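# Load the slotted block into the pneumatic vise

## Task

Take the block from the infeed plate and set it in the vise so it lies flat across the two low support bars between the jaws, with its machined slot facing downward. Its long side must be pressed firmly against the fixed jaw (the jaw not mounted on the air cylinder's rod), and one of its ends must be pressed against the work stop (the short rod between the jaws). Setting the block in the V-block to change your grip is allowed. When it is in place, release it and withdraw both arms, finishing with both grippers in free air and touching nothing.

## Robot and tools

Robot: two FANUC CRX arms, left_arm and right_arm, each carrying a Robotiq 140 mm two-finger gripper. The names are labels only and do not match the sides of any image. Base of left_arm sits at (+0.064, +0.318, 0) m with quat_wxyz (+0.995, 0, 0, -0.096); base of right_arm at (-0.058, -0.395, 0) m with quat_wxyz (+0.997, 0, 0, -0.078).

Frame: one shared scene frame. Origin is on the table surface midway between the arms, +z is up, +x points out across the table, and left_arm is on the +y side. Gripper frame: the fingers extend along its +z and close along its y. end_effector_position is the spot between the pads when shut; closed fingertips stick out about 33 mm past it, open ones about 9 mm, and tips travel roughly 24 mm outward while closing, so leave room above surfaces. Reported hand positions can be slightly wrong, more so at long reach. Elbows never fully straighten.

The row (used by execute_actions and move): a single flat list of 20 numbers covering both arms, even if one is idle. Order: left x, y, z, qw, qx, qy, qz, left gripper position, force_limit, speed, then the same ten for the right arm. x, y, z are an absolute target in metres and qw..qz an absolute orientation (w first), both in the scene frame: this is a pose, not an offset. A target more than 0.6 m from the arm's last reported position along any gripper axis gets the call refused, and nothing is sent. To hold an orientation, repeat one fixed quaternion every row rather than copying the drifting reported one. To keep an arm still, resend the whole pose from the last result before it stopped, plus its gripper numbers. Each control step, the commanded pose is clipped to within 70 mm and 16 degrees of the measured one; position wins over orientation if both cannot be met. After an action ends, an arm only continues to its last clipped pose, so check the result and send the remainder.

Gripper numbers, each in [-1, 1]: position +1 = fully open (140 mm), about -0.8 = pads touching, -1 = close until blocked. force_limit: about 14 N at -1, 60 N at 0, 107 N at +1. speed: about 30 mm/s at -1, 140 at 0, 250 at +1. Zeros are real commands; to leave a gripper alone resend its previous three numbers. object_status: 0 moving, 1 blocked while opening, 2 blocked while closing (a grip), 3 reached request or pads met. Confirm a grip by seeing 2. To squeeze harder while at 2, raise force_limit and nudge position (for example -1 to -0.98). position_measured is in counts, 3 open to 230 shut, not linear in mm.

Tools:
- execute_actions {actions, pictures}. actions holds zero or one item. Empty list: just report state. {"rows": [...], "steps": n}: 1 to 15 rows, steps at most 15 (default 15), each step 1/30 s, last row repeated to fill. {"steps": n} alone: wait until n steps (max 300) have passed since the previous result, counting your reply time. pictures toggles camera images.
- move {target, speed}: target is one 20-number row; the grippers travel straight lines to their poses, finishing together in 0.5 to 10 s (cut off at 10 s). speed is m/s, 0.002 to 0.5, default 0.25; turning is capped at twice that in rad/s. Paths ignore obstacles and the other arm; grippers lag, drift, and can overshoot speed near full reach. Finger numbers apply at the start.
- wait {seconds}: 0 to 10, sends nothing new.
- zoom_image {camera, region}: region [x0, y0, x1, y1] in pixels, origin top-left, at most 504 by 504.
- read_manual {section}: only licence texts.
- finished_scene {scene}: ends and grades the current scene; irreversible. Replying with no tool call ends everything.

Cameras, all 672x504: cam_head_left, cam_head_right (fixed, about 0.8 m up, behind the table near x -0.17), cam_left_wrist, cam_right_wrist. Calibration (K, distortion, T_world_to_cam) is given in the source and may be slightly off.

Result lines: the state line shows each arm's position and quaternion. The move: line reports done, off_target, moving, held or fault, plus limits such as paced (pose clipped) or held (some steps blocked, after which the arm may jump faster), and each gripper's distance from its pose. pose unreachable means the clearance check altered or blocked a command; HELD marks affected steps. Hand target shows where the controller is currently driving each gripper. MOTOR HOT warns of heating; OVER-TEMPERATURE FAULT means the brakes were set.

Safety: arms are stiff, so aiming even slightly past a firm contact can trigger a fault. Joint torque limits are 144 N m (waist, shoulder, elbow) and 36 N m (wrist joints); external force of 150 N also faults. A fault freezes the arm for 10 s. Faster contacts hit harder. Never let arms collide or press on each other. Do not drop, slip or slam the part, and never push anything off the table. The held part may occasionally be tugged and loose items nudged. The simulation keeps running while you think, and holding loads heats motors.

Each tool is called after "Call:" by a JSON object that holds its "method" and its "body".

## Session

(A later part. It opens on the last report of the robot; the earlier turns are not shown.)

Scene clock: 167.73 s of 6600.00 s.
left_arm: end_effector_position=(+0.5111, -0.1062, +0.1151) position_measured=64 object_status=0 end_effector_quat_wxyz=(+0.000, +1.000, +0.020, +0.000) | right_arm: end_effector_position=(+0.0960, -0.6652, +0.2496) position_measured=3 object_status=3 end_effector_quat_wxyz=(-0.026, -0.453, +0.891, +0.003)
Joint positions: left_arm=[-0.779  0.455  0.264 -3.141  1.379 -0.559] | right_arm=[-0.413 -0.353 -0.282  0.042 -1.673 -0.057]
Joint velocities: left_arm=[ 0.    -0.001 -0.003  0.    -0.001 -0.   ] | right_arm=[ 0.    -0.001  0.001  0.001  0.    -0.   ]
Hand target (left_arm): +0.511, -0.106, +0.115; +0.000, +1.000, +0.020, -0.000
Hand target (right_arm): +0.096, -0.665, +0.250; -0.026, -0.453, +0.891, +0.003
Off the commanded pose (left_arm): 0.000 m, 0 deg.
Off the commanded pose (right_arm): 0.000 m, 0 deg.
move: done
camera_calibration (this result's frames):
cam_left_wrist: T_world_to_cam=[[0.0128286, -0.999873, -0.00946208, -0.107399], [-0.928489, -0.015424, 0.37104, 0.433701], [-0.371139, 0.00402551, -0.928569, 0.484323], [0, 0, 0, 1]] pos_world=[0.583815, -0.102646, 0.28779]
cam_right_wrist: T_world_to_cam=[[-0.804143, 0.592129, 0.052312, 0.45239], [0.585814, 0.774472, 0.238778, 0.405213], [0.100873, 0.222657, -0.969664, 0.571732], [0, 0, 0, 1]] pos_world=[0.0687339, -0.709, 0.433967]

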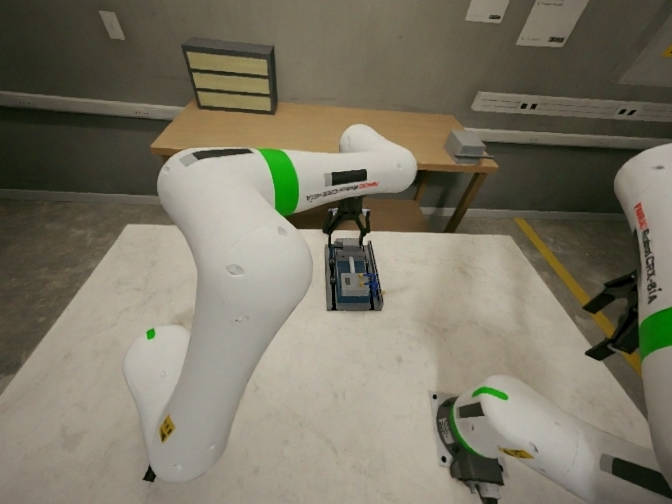

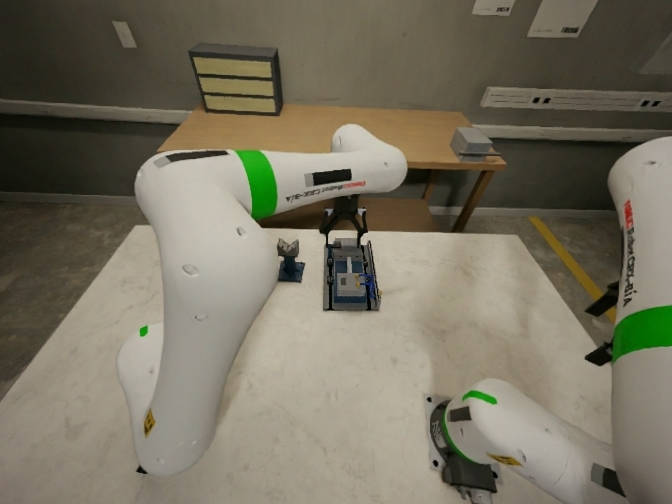

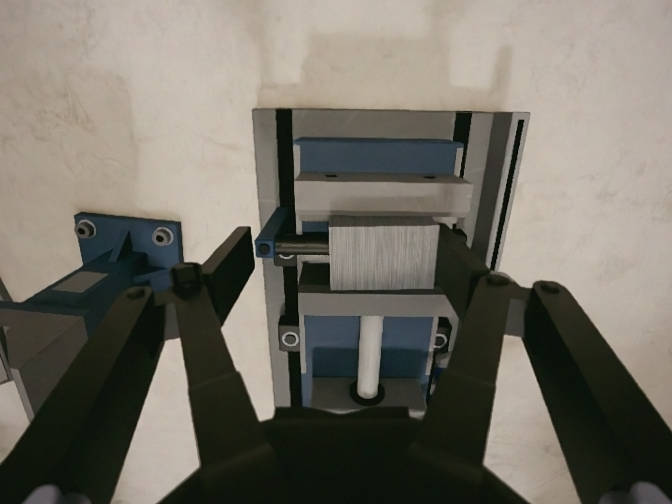

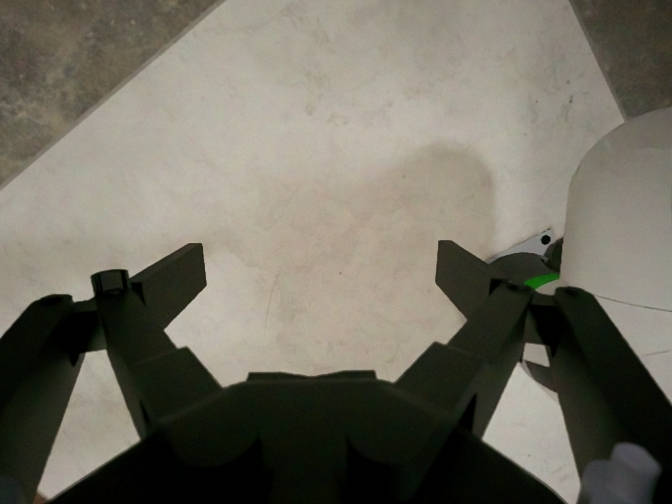

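Call:
{"method": "move", "body": {"target": [0.511,-0.106,0.115,0,1,0.02,0,0.8,-1,0,0.096,-0.6652,0.2496,-0.026,-0.453,0.891,0.003,1,0,0]}}

Call:
{"method": "move", "body": {"target": [0.47,-0.106,0.2,0,1,0.02,0,0.8,-1,0,0.096,-0.6652,0.2496,-0.026,-0.453,0.891,0.003,1,0,0]}}

Call:
{"method": "zoom_image", "body": {"camera": "cam_left_wrist", "region": [260,70,460,220]}}

Scene clock: 171.43 s of 6600.00 s.
left_arm: end_effector_position=(+0.5110, -0.1060, +0.1150) position_measured=28 object_status=3 end_effector_quat_wxyz=(-0.000, +1.000, +0.020, -0.000) | right_arm: end_effector_position=(+0.0960, -0.6652, +0.2496) position_measured=3 object_status=3 end_effector_quat_wxyz=(-0.026, -0.453, +0.891, +0.003)
Joint positions: left_arm=[-0.779  0.455  0.263 -3.142  1.379 -0.559] | right_arm=[-0.413 -0.353 -0.282  0.042 -1.673 -0.057]
Joint velocities: left_arm=[ 0.    -0.001 -0.     0.    -0.    -0.   ] | right_arm=[ 0.     0.001  0.     0.    -0.001 -0.   ]
Hand target (left_arm): +0.511, -0.106, +0.115; -0.000, +1.000, +0.020, +0.000
Hand target (right_arm): +0.096, -0.665, +0.250; -0.026, -0.453, +0.891, +0.003
Off the commanded pose (left_arm): 0.000 m, 0 deg.
Off the commanded pose (right_arm): 0.000 m, 0 deg.
move: done
camera_calibration (this result's frames):
cam_left_wrist: T_world_to_cam=[[0.0128017, -0.999868, -0.00997351, -0.107121], [-0.928439, -0.0155894, 0.371157, 0.43365], [-0.371263, 0.00450836, -0.928517, 0.484268], [0, 0, 0, 1]] pos_world=[0.58378, -0.10253, 0.287631]
cam_right_wrist: T_world_to_cam=[[-0.804143, 0.592129, 0.0523118, 0.45239], [0.585814, 0.774472, 0.238778, 0.405213], [0.100873, 0.222657, -0.969664, 0.571732], [0, 0, 0, 1]] pos_world=[0.068734, -0.709, 0.433967]

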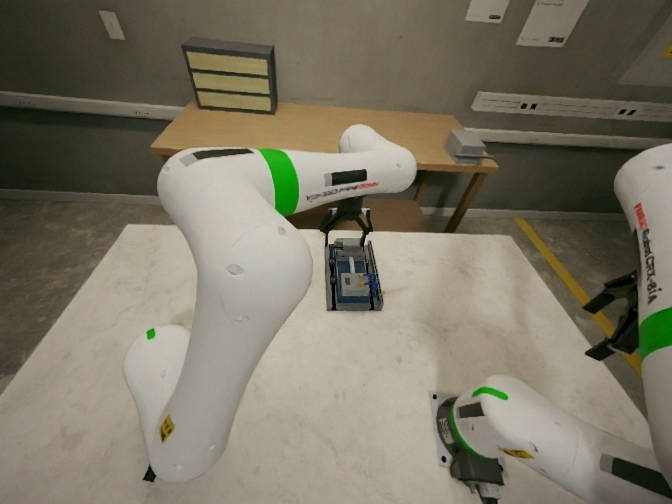

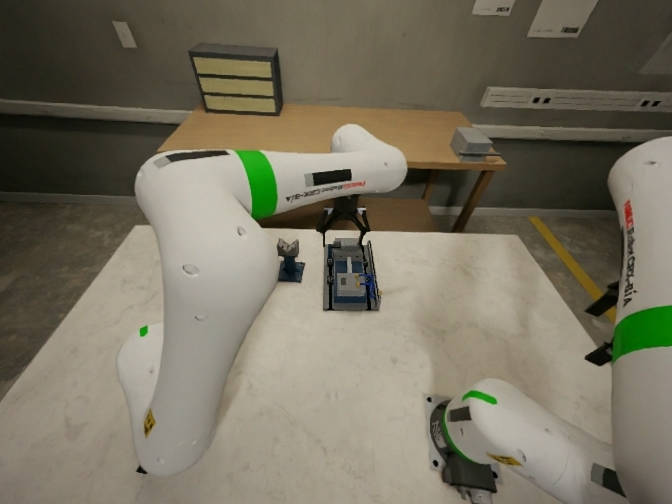

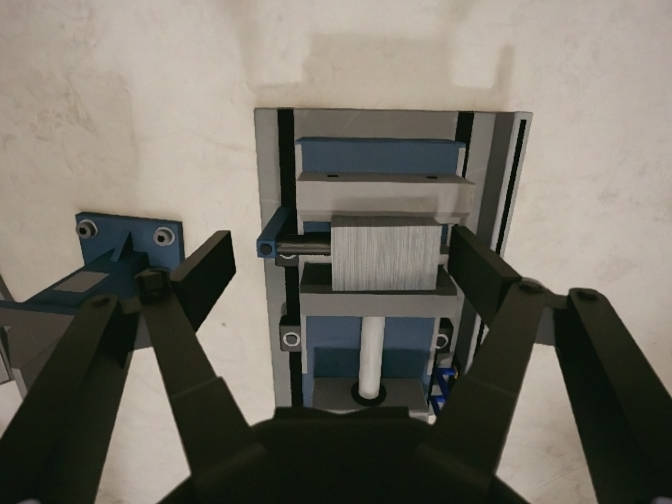

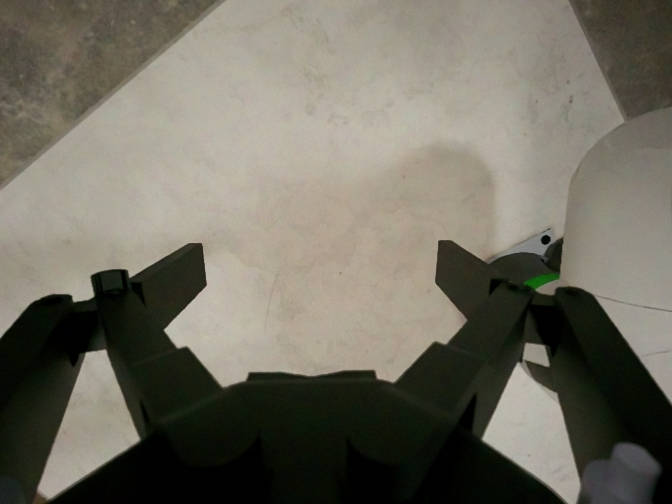

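Scene clock: 172.20 s of 6600.00 s.
left_arm: end_effector_position=(+0.4702, -0.1059, +0.1999) position_measured=28 object_status=3 end_effector_quat_wxyz=(-0.000, +1.000, +0.020, +0.000) | right_arm: end_effector_position=(+0.0960, -0.6652, +0.2496) position_measured=3 object_status=3 end_effector_quat_wxyz=(-0.026, -0.453, +0.891, +0.003)
Joint positions: left_arm=[-0.838  0.356  0.325 -3.142  1.541 -0.5  ] | right_arm=[-0.413 -0.353 -0.282  0.042 -1.673 -0.057]
Joint velocities: left_arm=[-0.001 -0.     0.    -0.    -0.    -0.   ] | right_arm=[ 0.     0.     0.    -0.001  0.    -0.   ]
Hand target (left_arm): +0.470, -0.106, +0.200; -0.000, +1.000, +0.020, +0.000
Hand target (right_arm): +0.096, -0.665, +0.250; -0.026, -0.453, +0.891, +0.003
Off the commanded pose (left_arm): 0.000 m, 0 deg.
Off the commanded pose (right_arm): 0.000 m, 0 deg.
move: done
camera_calibration (this result's frames):
cam_left_wrist: T_world_to_cam=[[0.0130541, -0.999863, -0.0101929, -0.105777], [-0.928544, -0.0159038, 0.370882, 0.364335], [-0.370993, 0.00462299, -0.928624, 0.547825], [0, 0, 0, 1]] pos_world=[0.542922, -0.102501, 0.37252]
cam_right_wrist: T_world_to_cam=[[-0.804143, 0.59213, 0.0523117, 0.45239], [0.585814, 0.774472, 0.238778, 0.405213], [0.100873, 0.222656, -0.969664, 0.571732], [0, 0, 0, 1]] pos_world=[0.0687339, -0.709, 0.433967]

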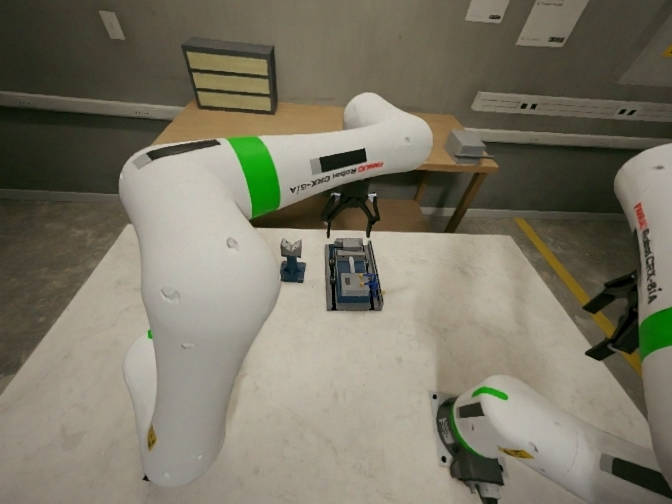

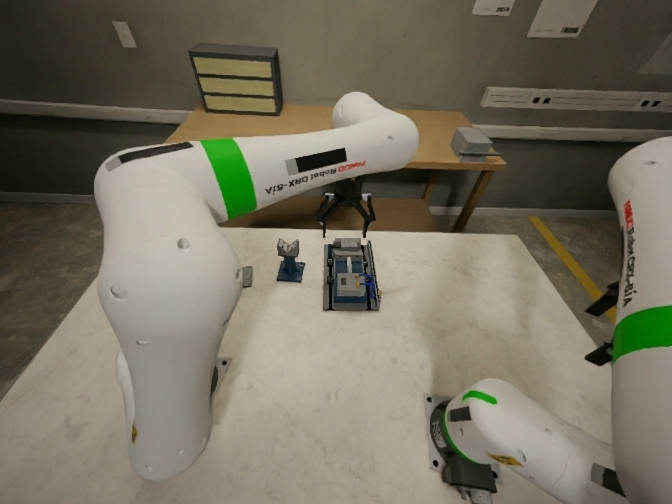

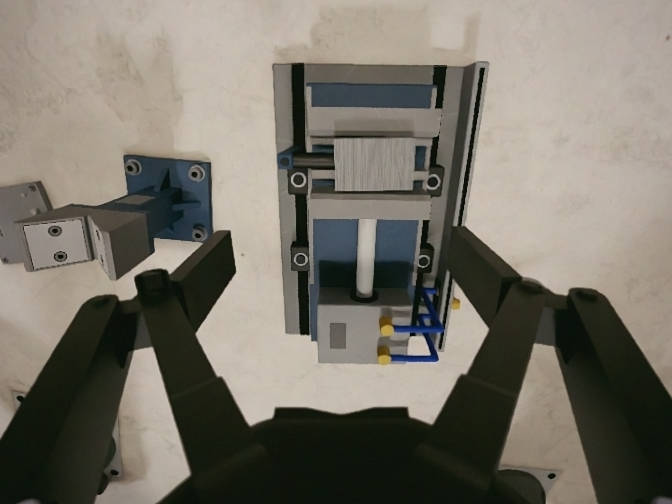

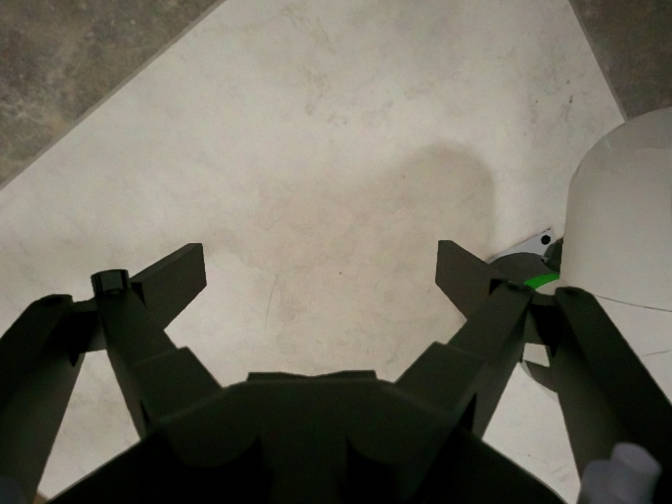

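Region (260, 70, 460, 220) of cam_left_wrist's 672x504 image, scaled by 2.520, with more detail than that image has; it fills the top 378 rows of this view, and the rest is white.

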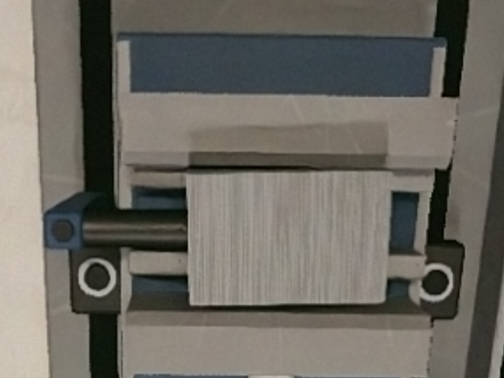

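Call:
{"method": "move", "body": {"target": [0.54,-0.124,0.16,0,0.721,-0.693,0,1,-1,0,0.096,-0.6652,0.2496,-0.026,-0.453,0.891,0.003,1,0,0], "speed": 0.4}}

Call:
{"method": "move", "body": {"target": [0.54,-0.124,0.122,0,0.721,-0.693,0,1,-1,0,0.096,-0.6652,0.2496,-0.026,-0.453,0.891,0.003,1,0,0], "speed": 0.05}}

Call:
{"method": "move", "body": {"target": [0.54,-0.124,0.122,0,0.721,-0.693,0,0.3,-1,-1,0.096,-0.6652,0.2496,-0.026,-0.453,0.891,0.003,1,0,0]}}

Scene clock: 179.23 s of 6600.00 s.
left_arm: end_effector_position=(+0.5399, -0.1241, +0.1601) position_measured=3 object_status=3 end_effector_quat_wxyz=(+0.000, +0.721, -0.693, -0.000) | right_arm: end_effector_position=(+0.0960, -0.6652, +0.2496) position_measured=3 object_status=3 end_effector_quat_wxyz=(-0.026, -0.453, +0.891, +0.003)
Joint positions: left_arm=[-0.758  0.529  0.478 -3.141  1.519 -2.152] | right_arm=[-0.413 -0.353 -0.282  0.042 -1.673 -0.057]
Joint velocities: left_arm=[ 0.     0.    -0.001  0.    -0.    -0.001] | right_arm=[-0.    -0.    -0.     0.    -0.001  0.   ]
Hand target (left_arm): +0.540, -0.124, +0.160; +0.000, +0.721, -0.693, -0.000
Hand target (right_arm): +0.096, -0.665, +0.250; -0.026, -0.453, +0.891, +0.003
Off the commanded pose (left_arm): 0.000 m, 0 deg.
Off the commanded pose (right_arm): 0.000 m, 0 deg.
After step 90, 1.60 s passed at rest.
move: done
camera_calibration (this result's frames):
cam_left_wrist: T_world_to_cam=[[-0.999877, -0.012398, -0.00964135, 0.54405], [-0.0150907, 0.928488, 0.371055, 0.0675118], [0.00435155, 0.371155, -0.928561, 0.379702], [0, 0, 0, 1]] pos_world=[0.543349, -0.196867, 0.332771]
cam_right_wrist: T_world_to_cam=[[-0.804143, 0.592129, 0.0523117, 0.45239], [0.585814, 0.774472, 0.238778, 0.405213], [0.100873, 0.222657, -0.969664, 0.571732], [0, 0, 0, 1]] pos_world=[0.068734, -0.709, 0.433967]

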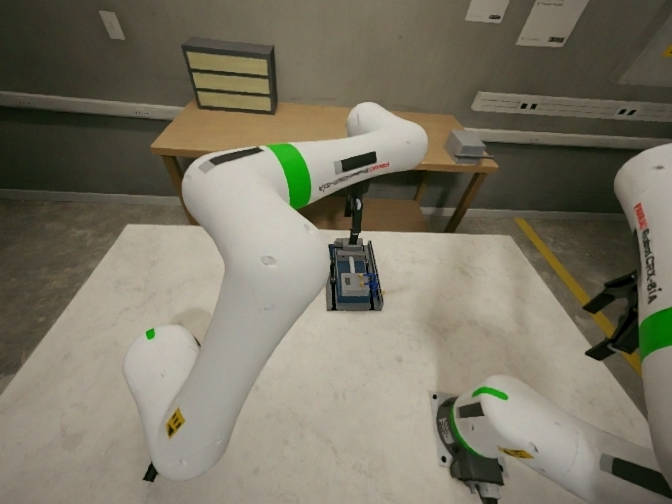

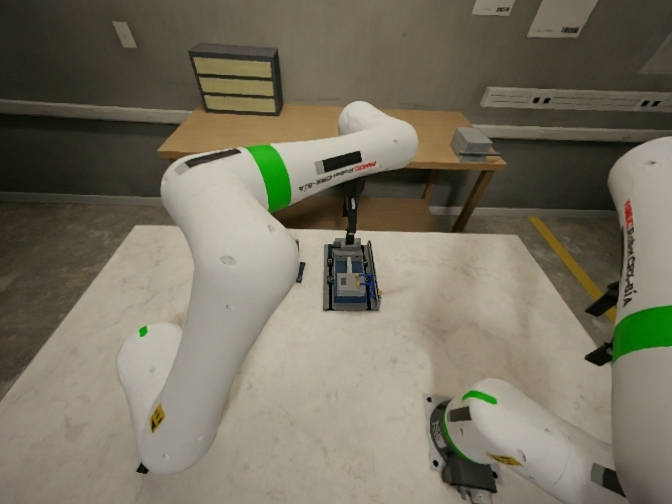

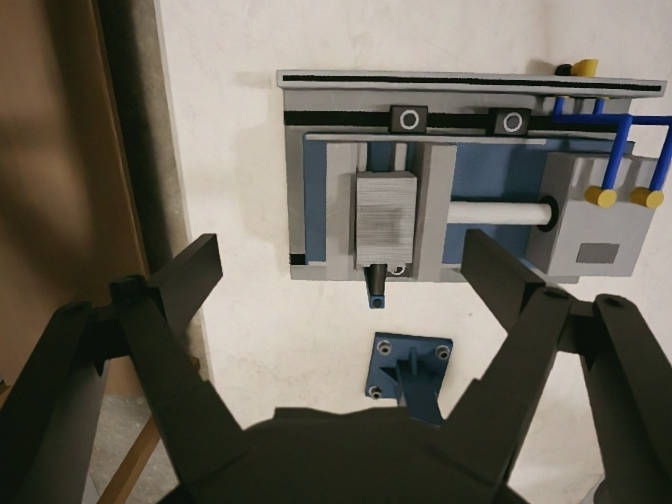

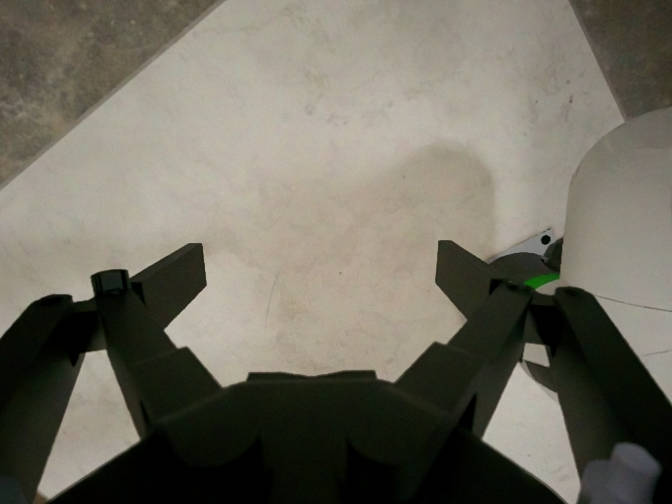

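Scene clock: 180.27 s of 6600.00 s.
left_arm: end_effector_position=(+0.5400, -0.1240, +0.1220) position_measured=3 object_status=3 end_effector_quat_wxyz=(-0.000, +0.721, -0.693, -0.000) | right_arm: end_effector_position=(+0.0960, -0.6652, +0.2496) position_measured=3 object_status=3 end_effector_quat_wxyz=(-0.026, -0.453, +0.891, +0.003)
Joint positions: left_arm=[-0.758  0.539  0.403 -3.142  1.435 -2.152] | right_arm=[-0.413 -0.353 -0.282  0.042 -1.673 -0.057]
Joint velocities: left_arm=[-0.     0.001  0.     0.    -0.     0.   ] | right_arm=[ 0.     0.     0.     0.001 -0.001 -0.   ]
Hand target (left_arm): +0.540, -0.124, +0.122; +0.000, +0.721, -0.693, -0.000
Hand target (right_arm): +0.096, -0.665, +0.250; -0.026, -0.453, +0.891, +0.003
Off the commanded pose (left_arm): 0.000 m, 0 deg.
Off the commanded pose (right_arm): 0.000 m, 0 deg.
move: done
camera_calibration (this result's frames):
cam_left_wrist: T_world_to_cam=[[-0.999875, -0.0122985, -0.00996426, 0.54387], [-0.0151187, 0.928447, 0.371157, 0.081526], [0.0046866, 0.371261, -0.928517, 0.344087], [0, 0, 0, 1]] pos_world=[0.543422, -0.19675, 0.294651]
cam_right_wrist: T_world_to_cam=[[-0.804143, 0.59213, 0.0523117, 0.45239], [0.585814, 0.774472, 0.238778, 0.405213], [0.100873, 0.222656, -0.969664, 0.571732], [0, 0, 0, 1]] pos_world=[0.0687339, -0.709, 0.433967]

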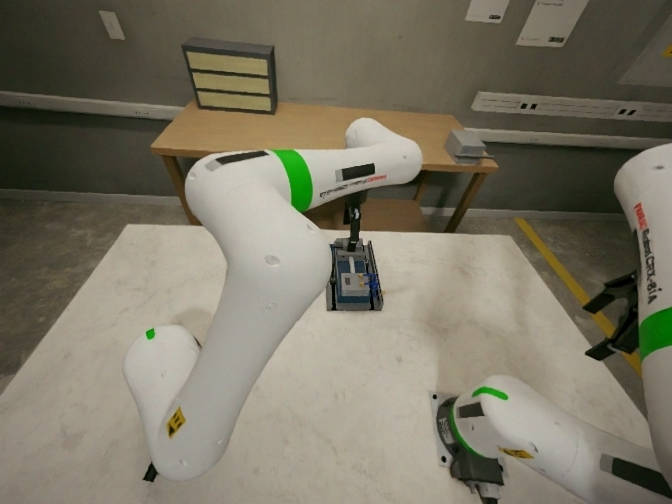

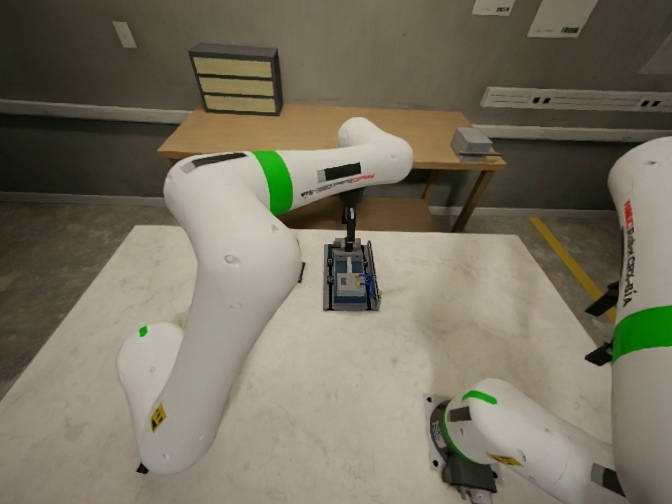

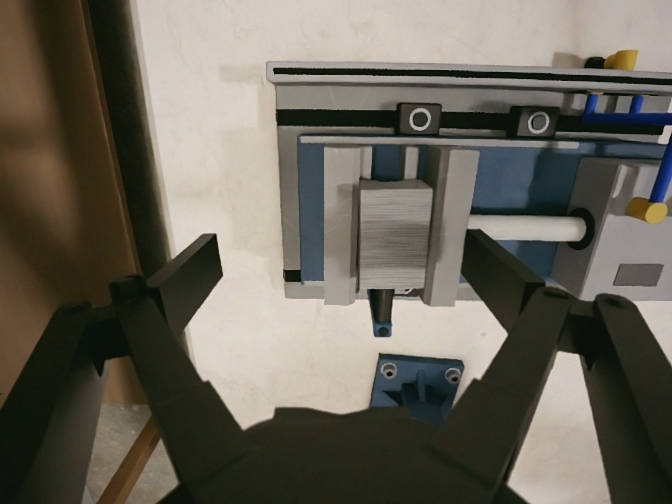

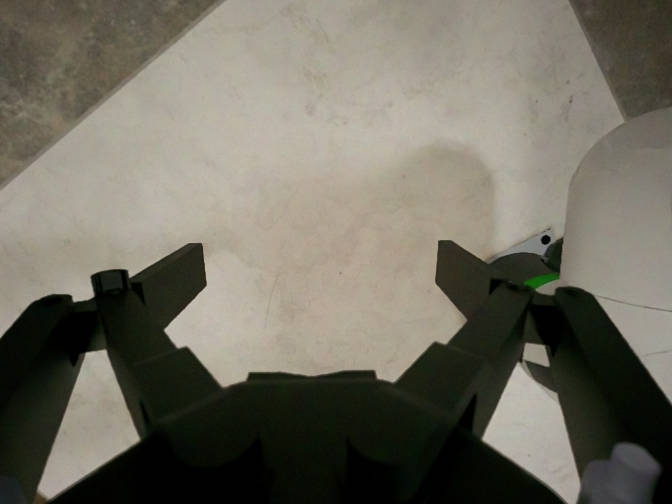

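Scene clock: 182.10 s of 6600.00 s.
left_arm: end_effector_position=(+0.5399, -0.1240, +0.1220) position_measured=82 object_status=2 end_effector_quat_wxyz=(+0.000, +0.721, -0.693, -0.000) | right_arm: end_effector_position=(+0.0960, -0.6652, +0.2496) position_measured=3 object_status=3 end_effector_quat_wxyz=(-0.026, -0.453, +0.891, +0.003)
Joint positions: left_arm=[-0.758  0.539  0.403 -3.141  1.435 -2.152] | right_arm=[-0.413 -0.353 -0.282  0.042 -1.673 -0.057]
Joint velocities: left_arm=[-0.001  0.001 -0.    -0.002  0.001 -0.   ] | right_arm=[ 0.     0.001 -0.     0.    -0.     0.   ]
Hand target (left_arm): +0.540, -0.124, +0.122; +0.000, +0.721, -0.693, -0.000
Hand target (right_arm): +0.096, -0.665, +0.250; -0.026, -0.453, +0.891, +0.003
Off the commanded pose (left_arm): 0.000 m, 0 deg.
Off the commanded pose (right_arm): 0.000 m, 0 deg.
move: done
camera_calibration (this result's frames):
cam_left_wrist: T_world_to_cam=[[-0.999875, -0.0124555, -0.0097369, 0.543757], [-0.0151802, 0.928439, 0.371174, 0.0815684], [0.00441696, 0.371276, -0.928512, 0.344245], [0, 0, 0, 1]] pos_world=[0.543406, -0.196768, 0.294654]
cam_right_wrist: T_world_to_cam=[[-0.804143, 0.592129, 0.0523118, 0.45239], [0.585814, 0.774472, 0.238778, 0.405213], [0.100873, 0.222657, -0.969664, 0.571732], [0, 0, 0, 1]] pos_world=[0.068734, -0.709, 0.433967]

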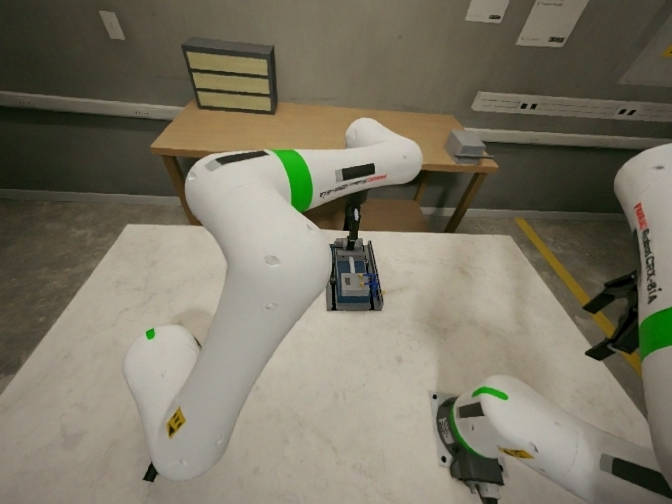

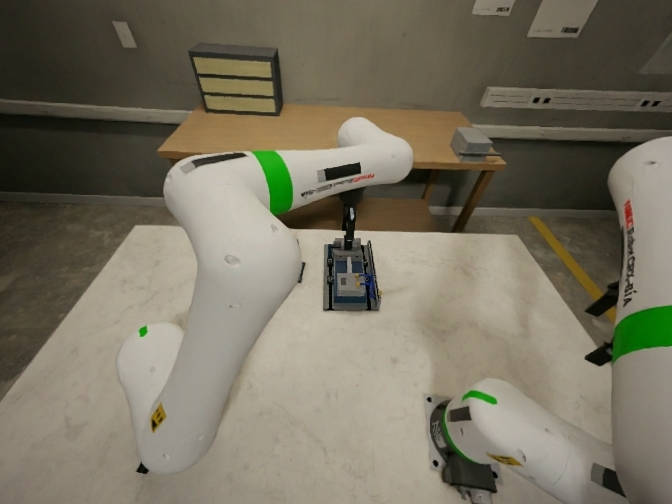

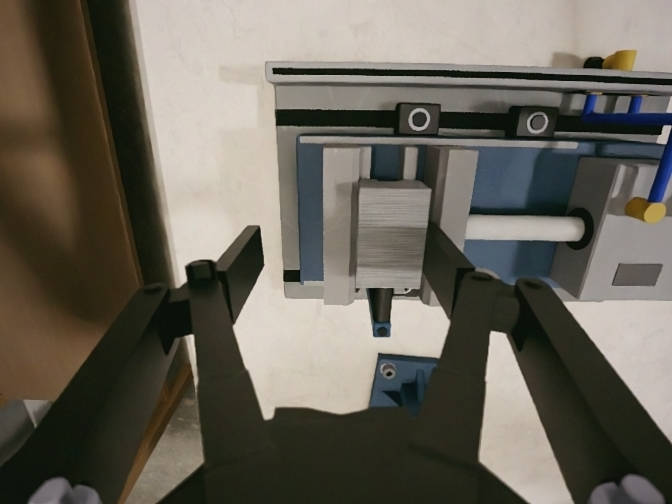

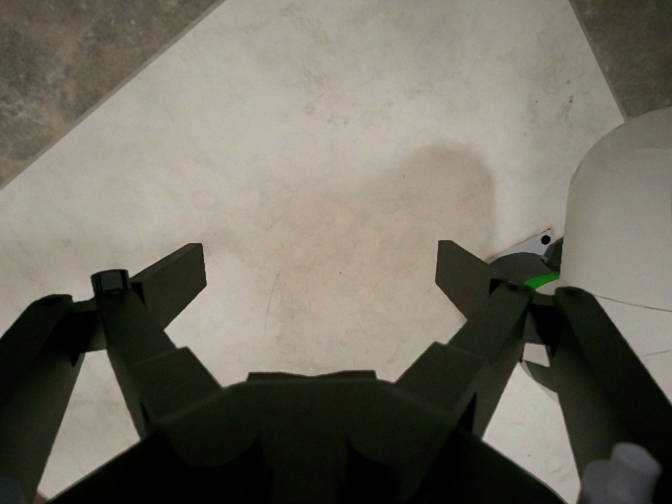

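Call:
{"method": "move", "body": {"target": [0.54,-0.124,0.122,0,0.721,-0.693,0,1,-1,0,0.096,-0.6652,0.2496,-0.026,-0.453,0.891,0.003,1,0,0]}}

Call:
{"method": "move", "body": {"target": [0.54,-0.124,0.22,0,0.721,-0.693,0,1,-1,0,0.096,-0.6652,0.2496,-0.026,-0.453,0.891,0.003,1,0,0]}}

Scene clock: 194.83 s of 6600.00 s.
left_arm: end_effector_position=(+0.5400, -0.1240, +0.1220) position_measured=3 object_status=3 end_effector_quat_wxyz=(-0.000, +0.721, -0.693, -0.000) | right_arm: end_effector_position=(+0.0960, -0.6652, +0.2496) position_measured=3 object_status=3 end_effector_quat_wxyz=(-0.026, -0.453, +0.891, +0.003)
Joint positions: left_arm=[-0.758  0.539  0.403 -3.142  1.435 -2.152] | right_arm=[-0.413 -0.353 -0.282  0.042 -1.673 -0.057]
Joint velocities: left_arm=[ 0.    -0.001 -0.     0.    -0.002 -0.   ] | right_arm=[-0.     0.001 -0.002 -0.001 -0.    -0.   ]
Hand target (left_arm): +0.540, -0.124, +0.122; +0.000, +0.721, -0.693, +0.000
Hand target (right_arm): +0.096, -0.665, +0.250; -0.026, -0.453, +0.891, +0.003
Off the commanded pose (left_arm): 0.000 m, 0 deg.
Off the commanded pose (right_arm): 0.000 m, 0 deg.
After step 90, 9.03 s passed at rest.
move: done
camera_calibration (this result's frames):
cam_left_wrist: T_world_to_cam=[[-0.999873, -0.012417, -0.00994831, 0.543856], [-0.0152228, 0.92844, 0.37117, 0.0816137], [0.00462762, 0.371274, -0.928512, 0.344105], [0, 0, 0, 1]] pos_world=[0.543437, -0.196778, 0.294624]
cam_right_wrist: T_world_to_cam=[[-0.804143, 0.59213, 0.0523118, 0.45239], [0.585814, 0.774472, 0.238778, 0.405213], [0.100873, 0.222657, -0.969664, 0.571732], [0, 0, 0, 1]] pos_world=[0.0687339, -0.709, 0.433967]

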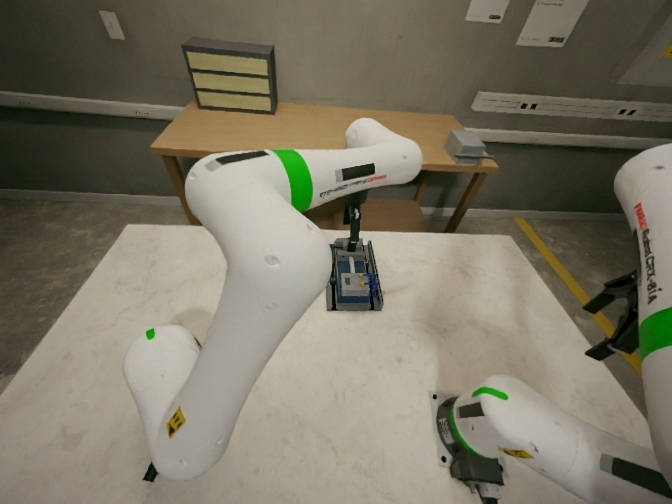

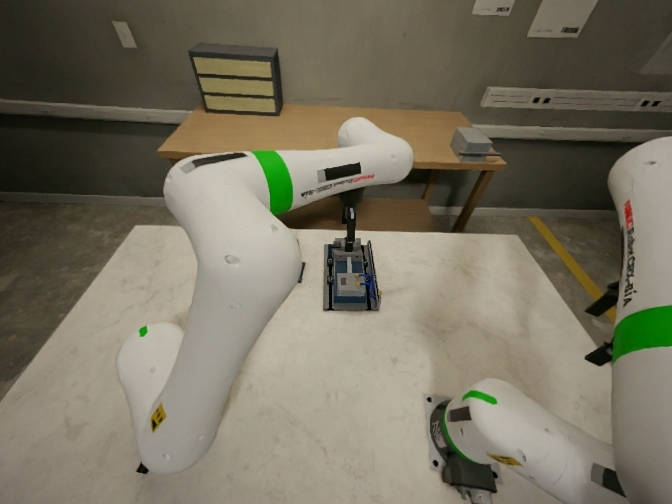

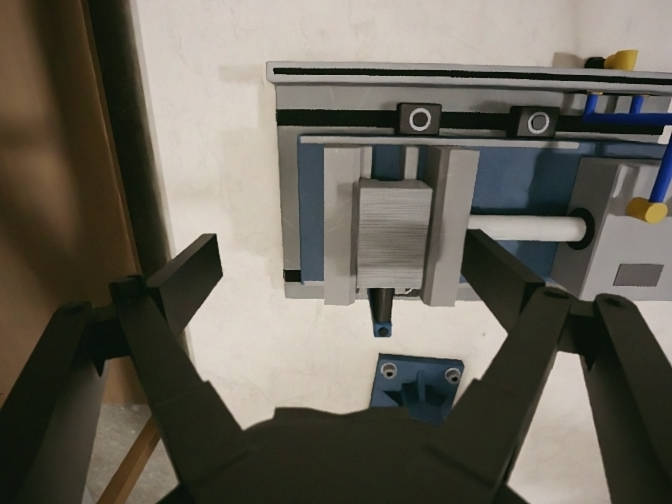

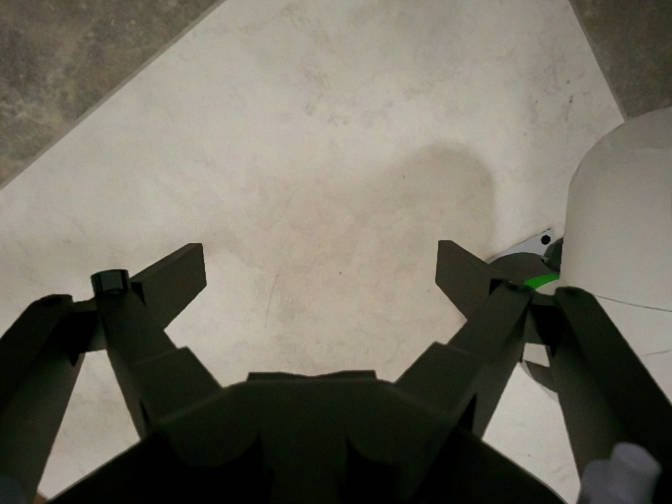

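Scene clock: 195.63 s of 6600.00 s.
left_arm: end_effector_position=(+0.5400, -0.1241, +0.2200) position_measured=3 object_status=3 end_effector_quat_wxyz=(-0.000, +0.721, -0.693, -0.000) | right_arm: end_effector_position=(+0.0960, -0.6652, +0.2496) position_measured=3 object_status=3 end_effector_quat_wxyz=(-0.026, -0.453, +0.891, +0.003)
Joint positions: left_arm=[-0.758  0.533  0.622 -3.142  1.66  -2.151] | right_arm=[-0.413 -0.353 -0.282  0.042 -1.673 -0.057]
Joint velocities: left_arm=[ 0.002  0.    -0.001  0.     0.002 -0.004] | right_arm=[-0.001 -0.     0.     0.    -0.001  0.   ]
Hand target (left_arm): +0.540, -0.124, +0.220; -0.000, +0.721, -0.693, +0.000
Hand target (right_arm): +0.096, -0.665, +0.250; -0.026, -0.453, +0.891, +0.003
Off the commanded pose (left_arm): 0.000 m, 0 deg.
Off the commanded pose (right_arm): 0.000 m, 0 deg.
move: done
camera_calibration (this result's frames):
cam_left_wrist: T_world_to_cam=[[-0.999865, -0.0130522, -0.00994935, 0.544759], [-0.0158132, 0.92842, 0.371196, 0.0456748], [0.00439226, 0.371303, -0.928501, 0.435241], [0, 0, 0, 1]] pos_world=[0.543496, -0.196902, 0.392588]
cam_right_wrist: T_world_to_cam=[[-0.804143, 0.592129, 0.0523117, 0.45239], [0.585814, 0.774472, 0.238778, 0.405213], [0.100873, 0.222657, -0.969664, 0.571732], [0, 0, 0, 1]] pos_world=[0.0687339, -0.709, 0.433967]

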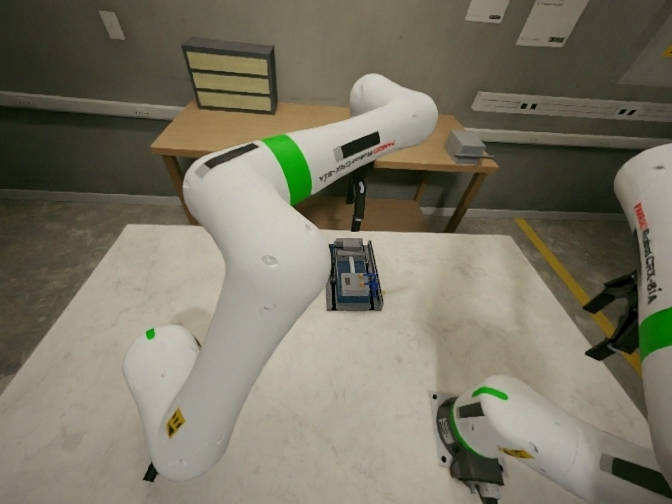

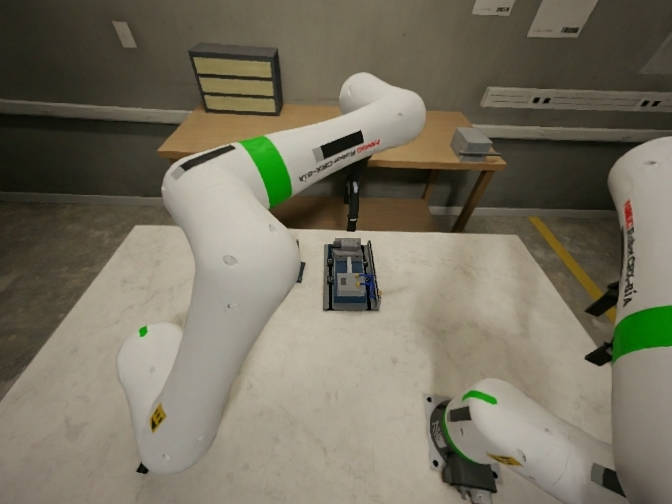

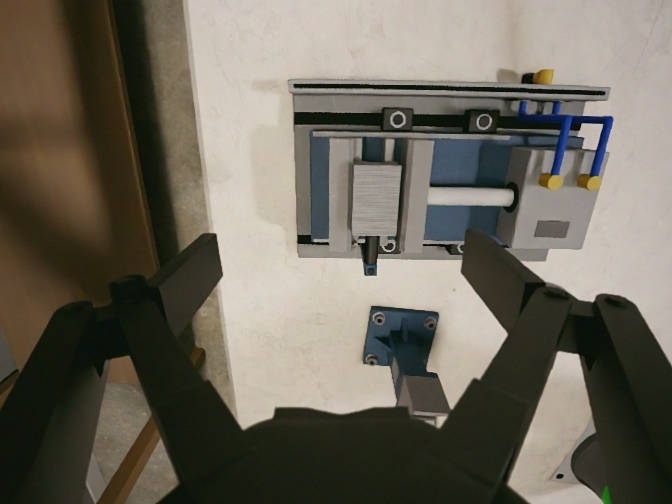

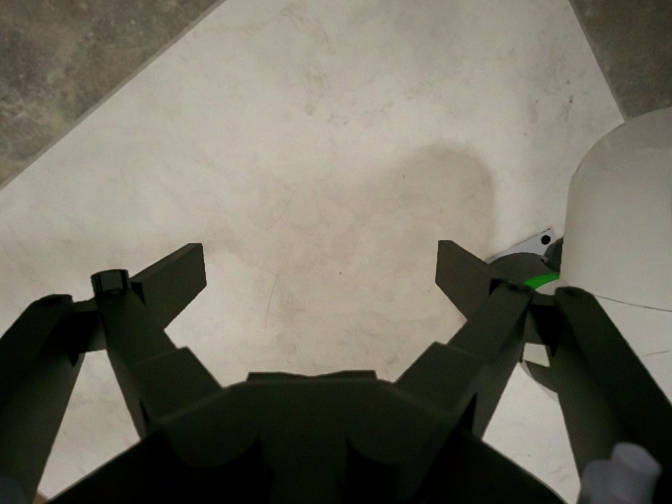

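Call:
{"method": "finished_scene", "body": {"scene": 1}}

The scene is finished: the task was done.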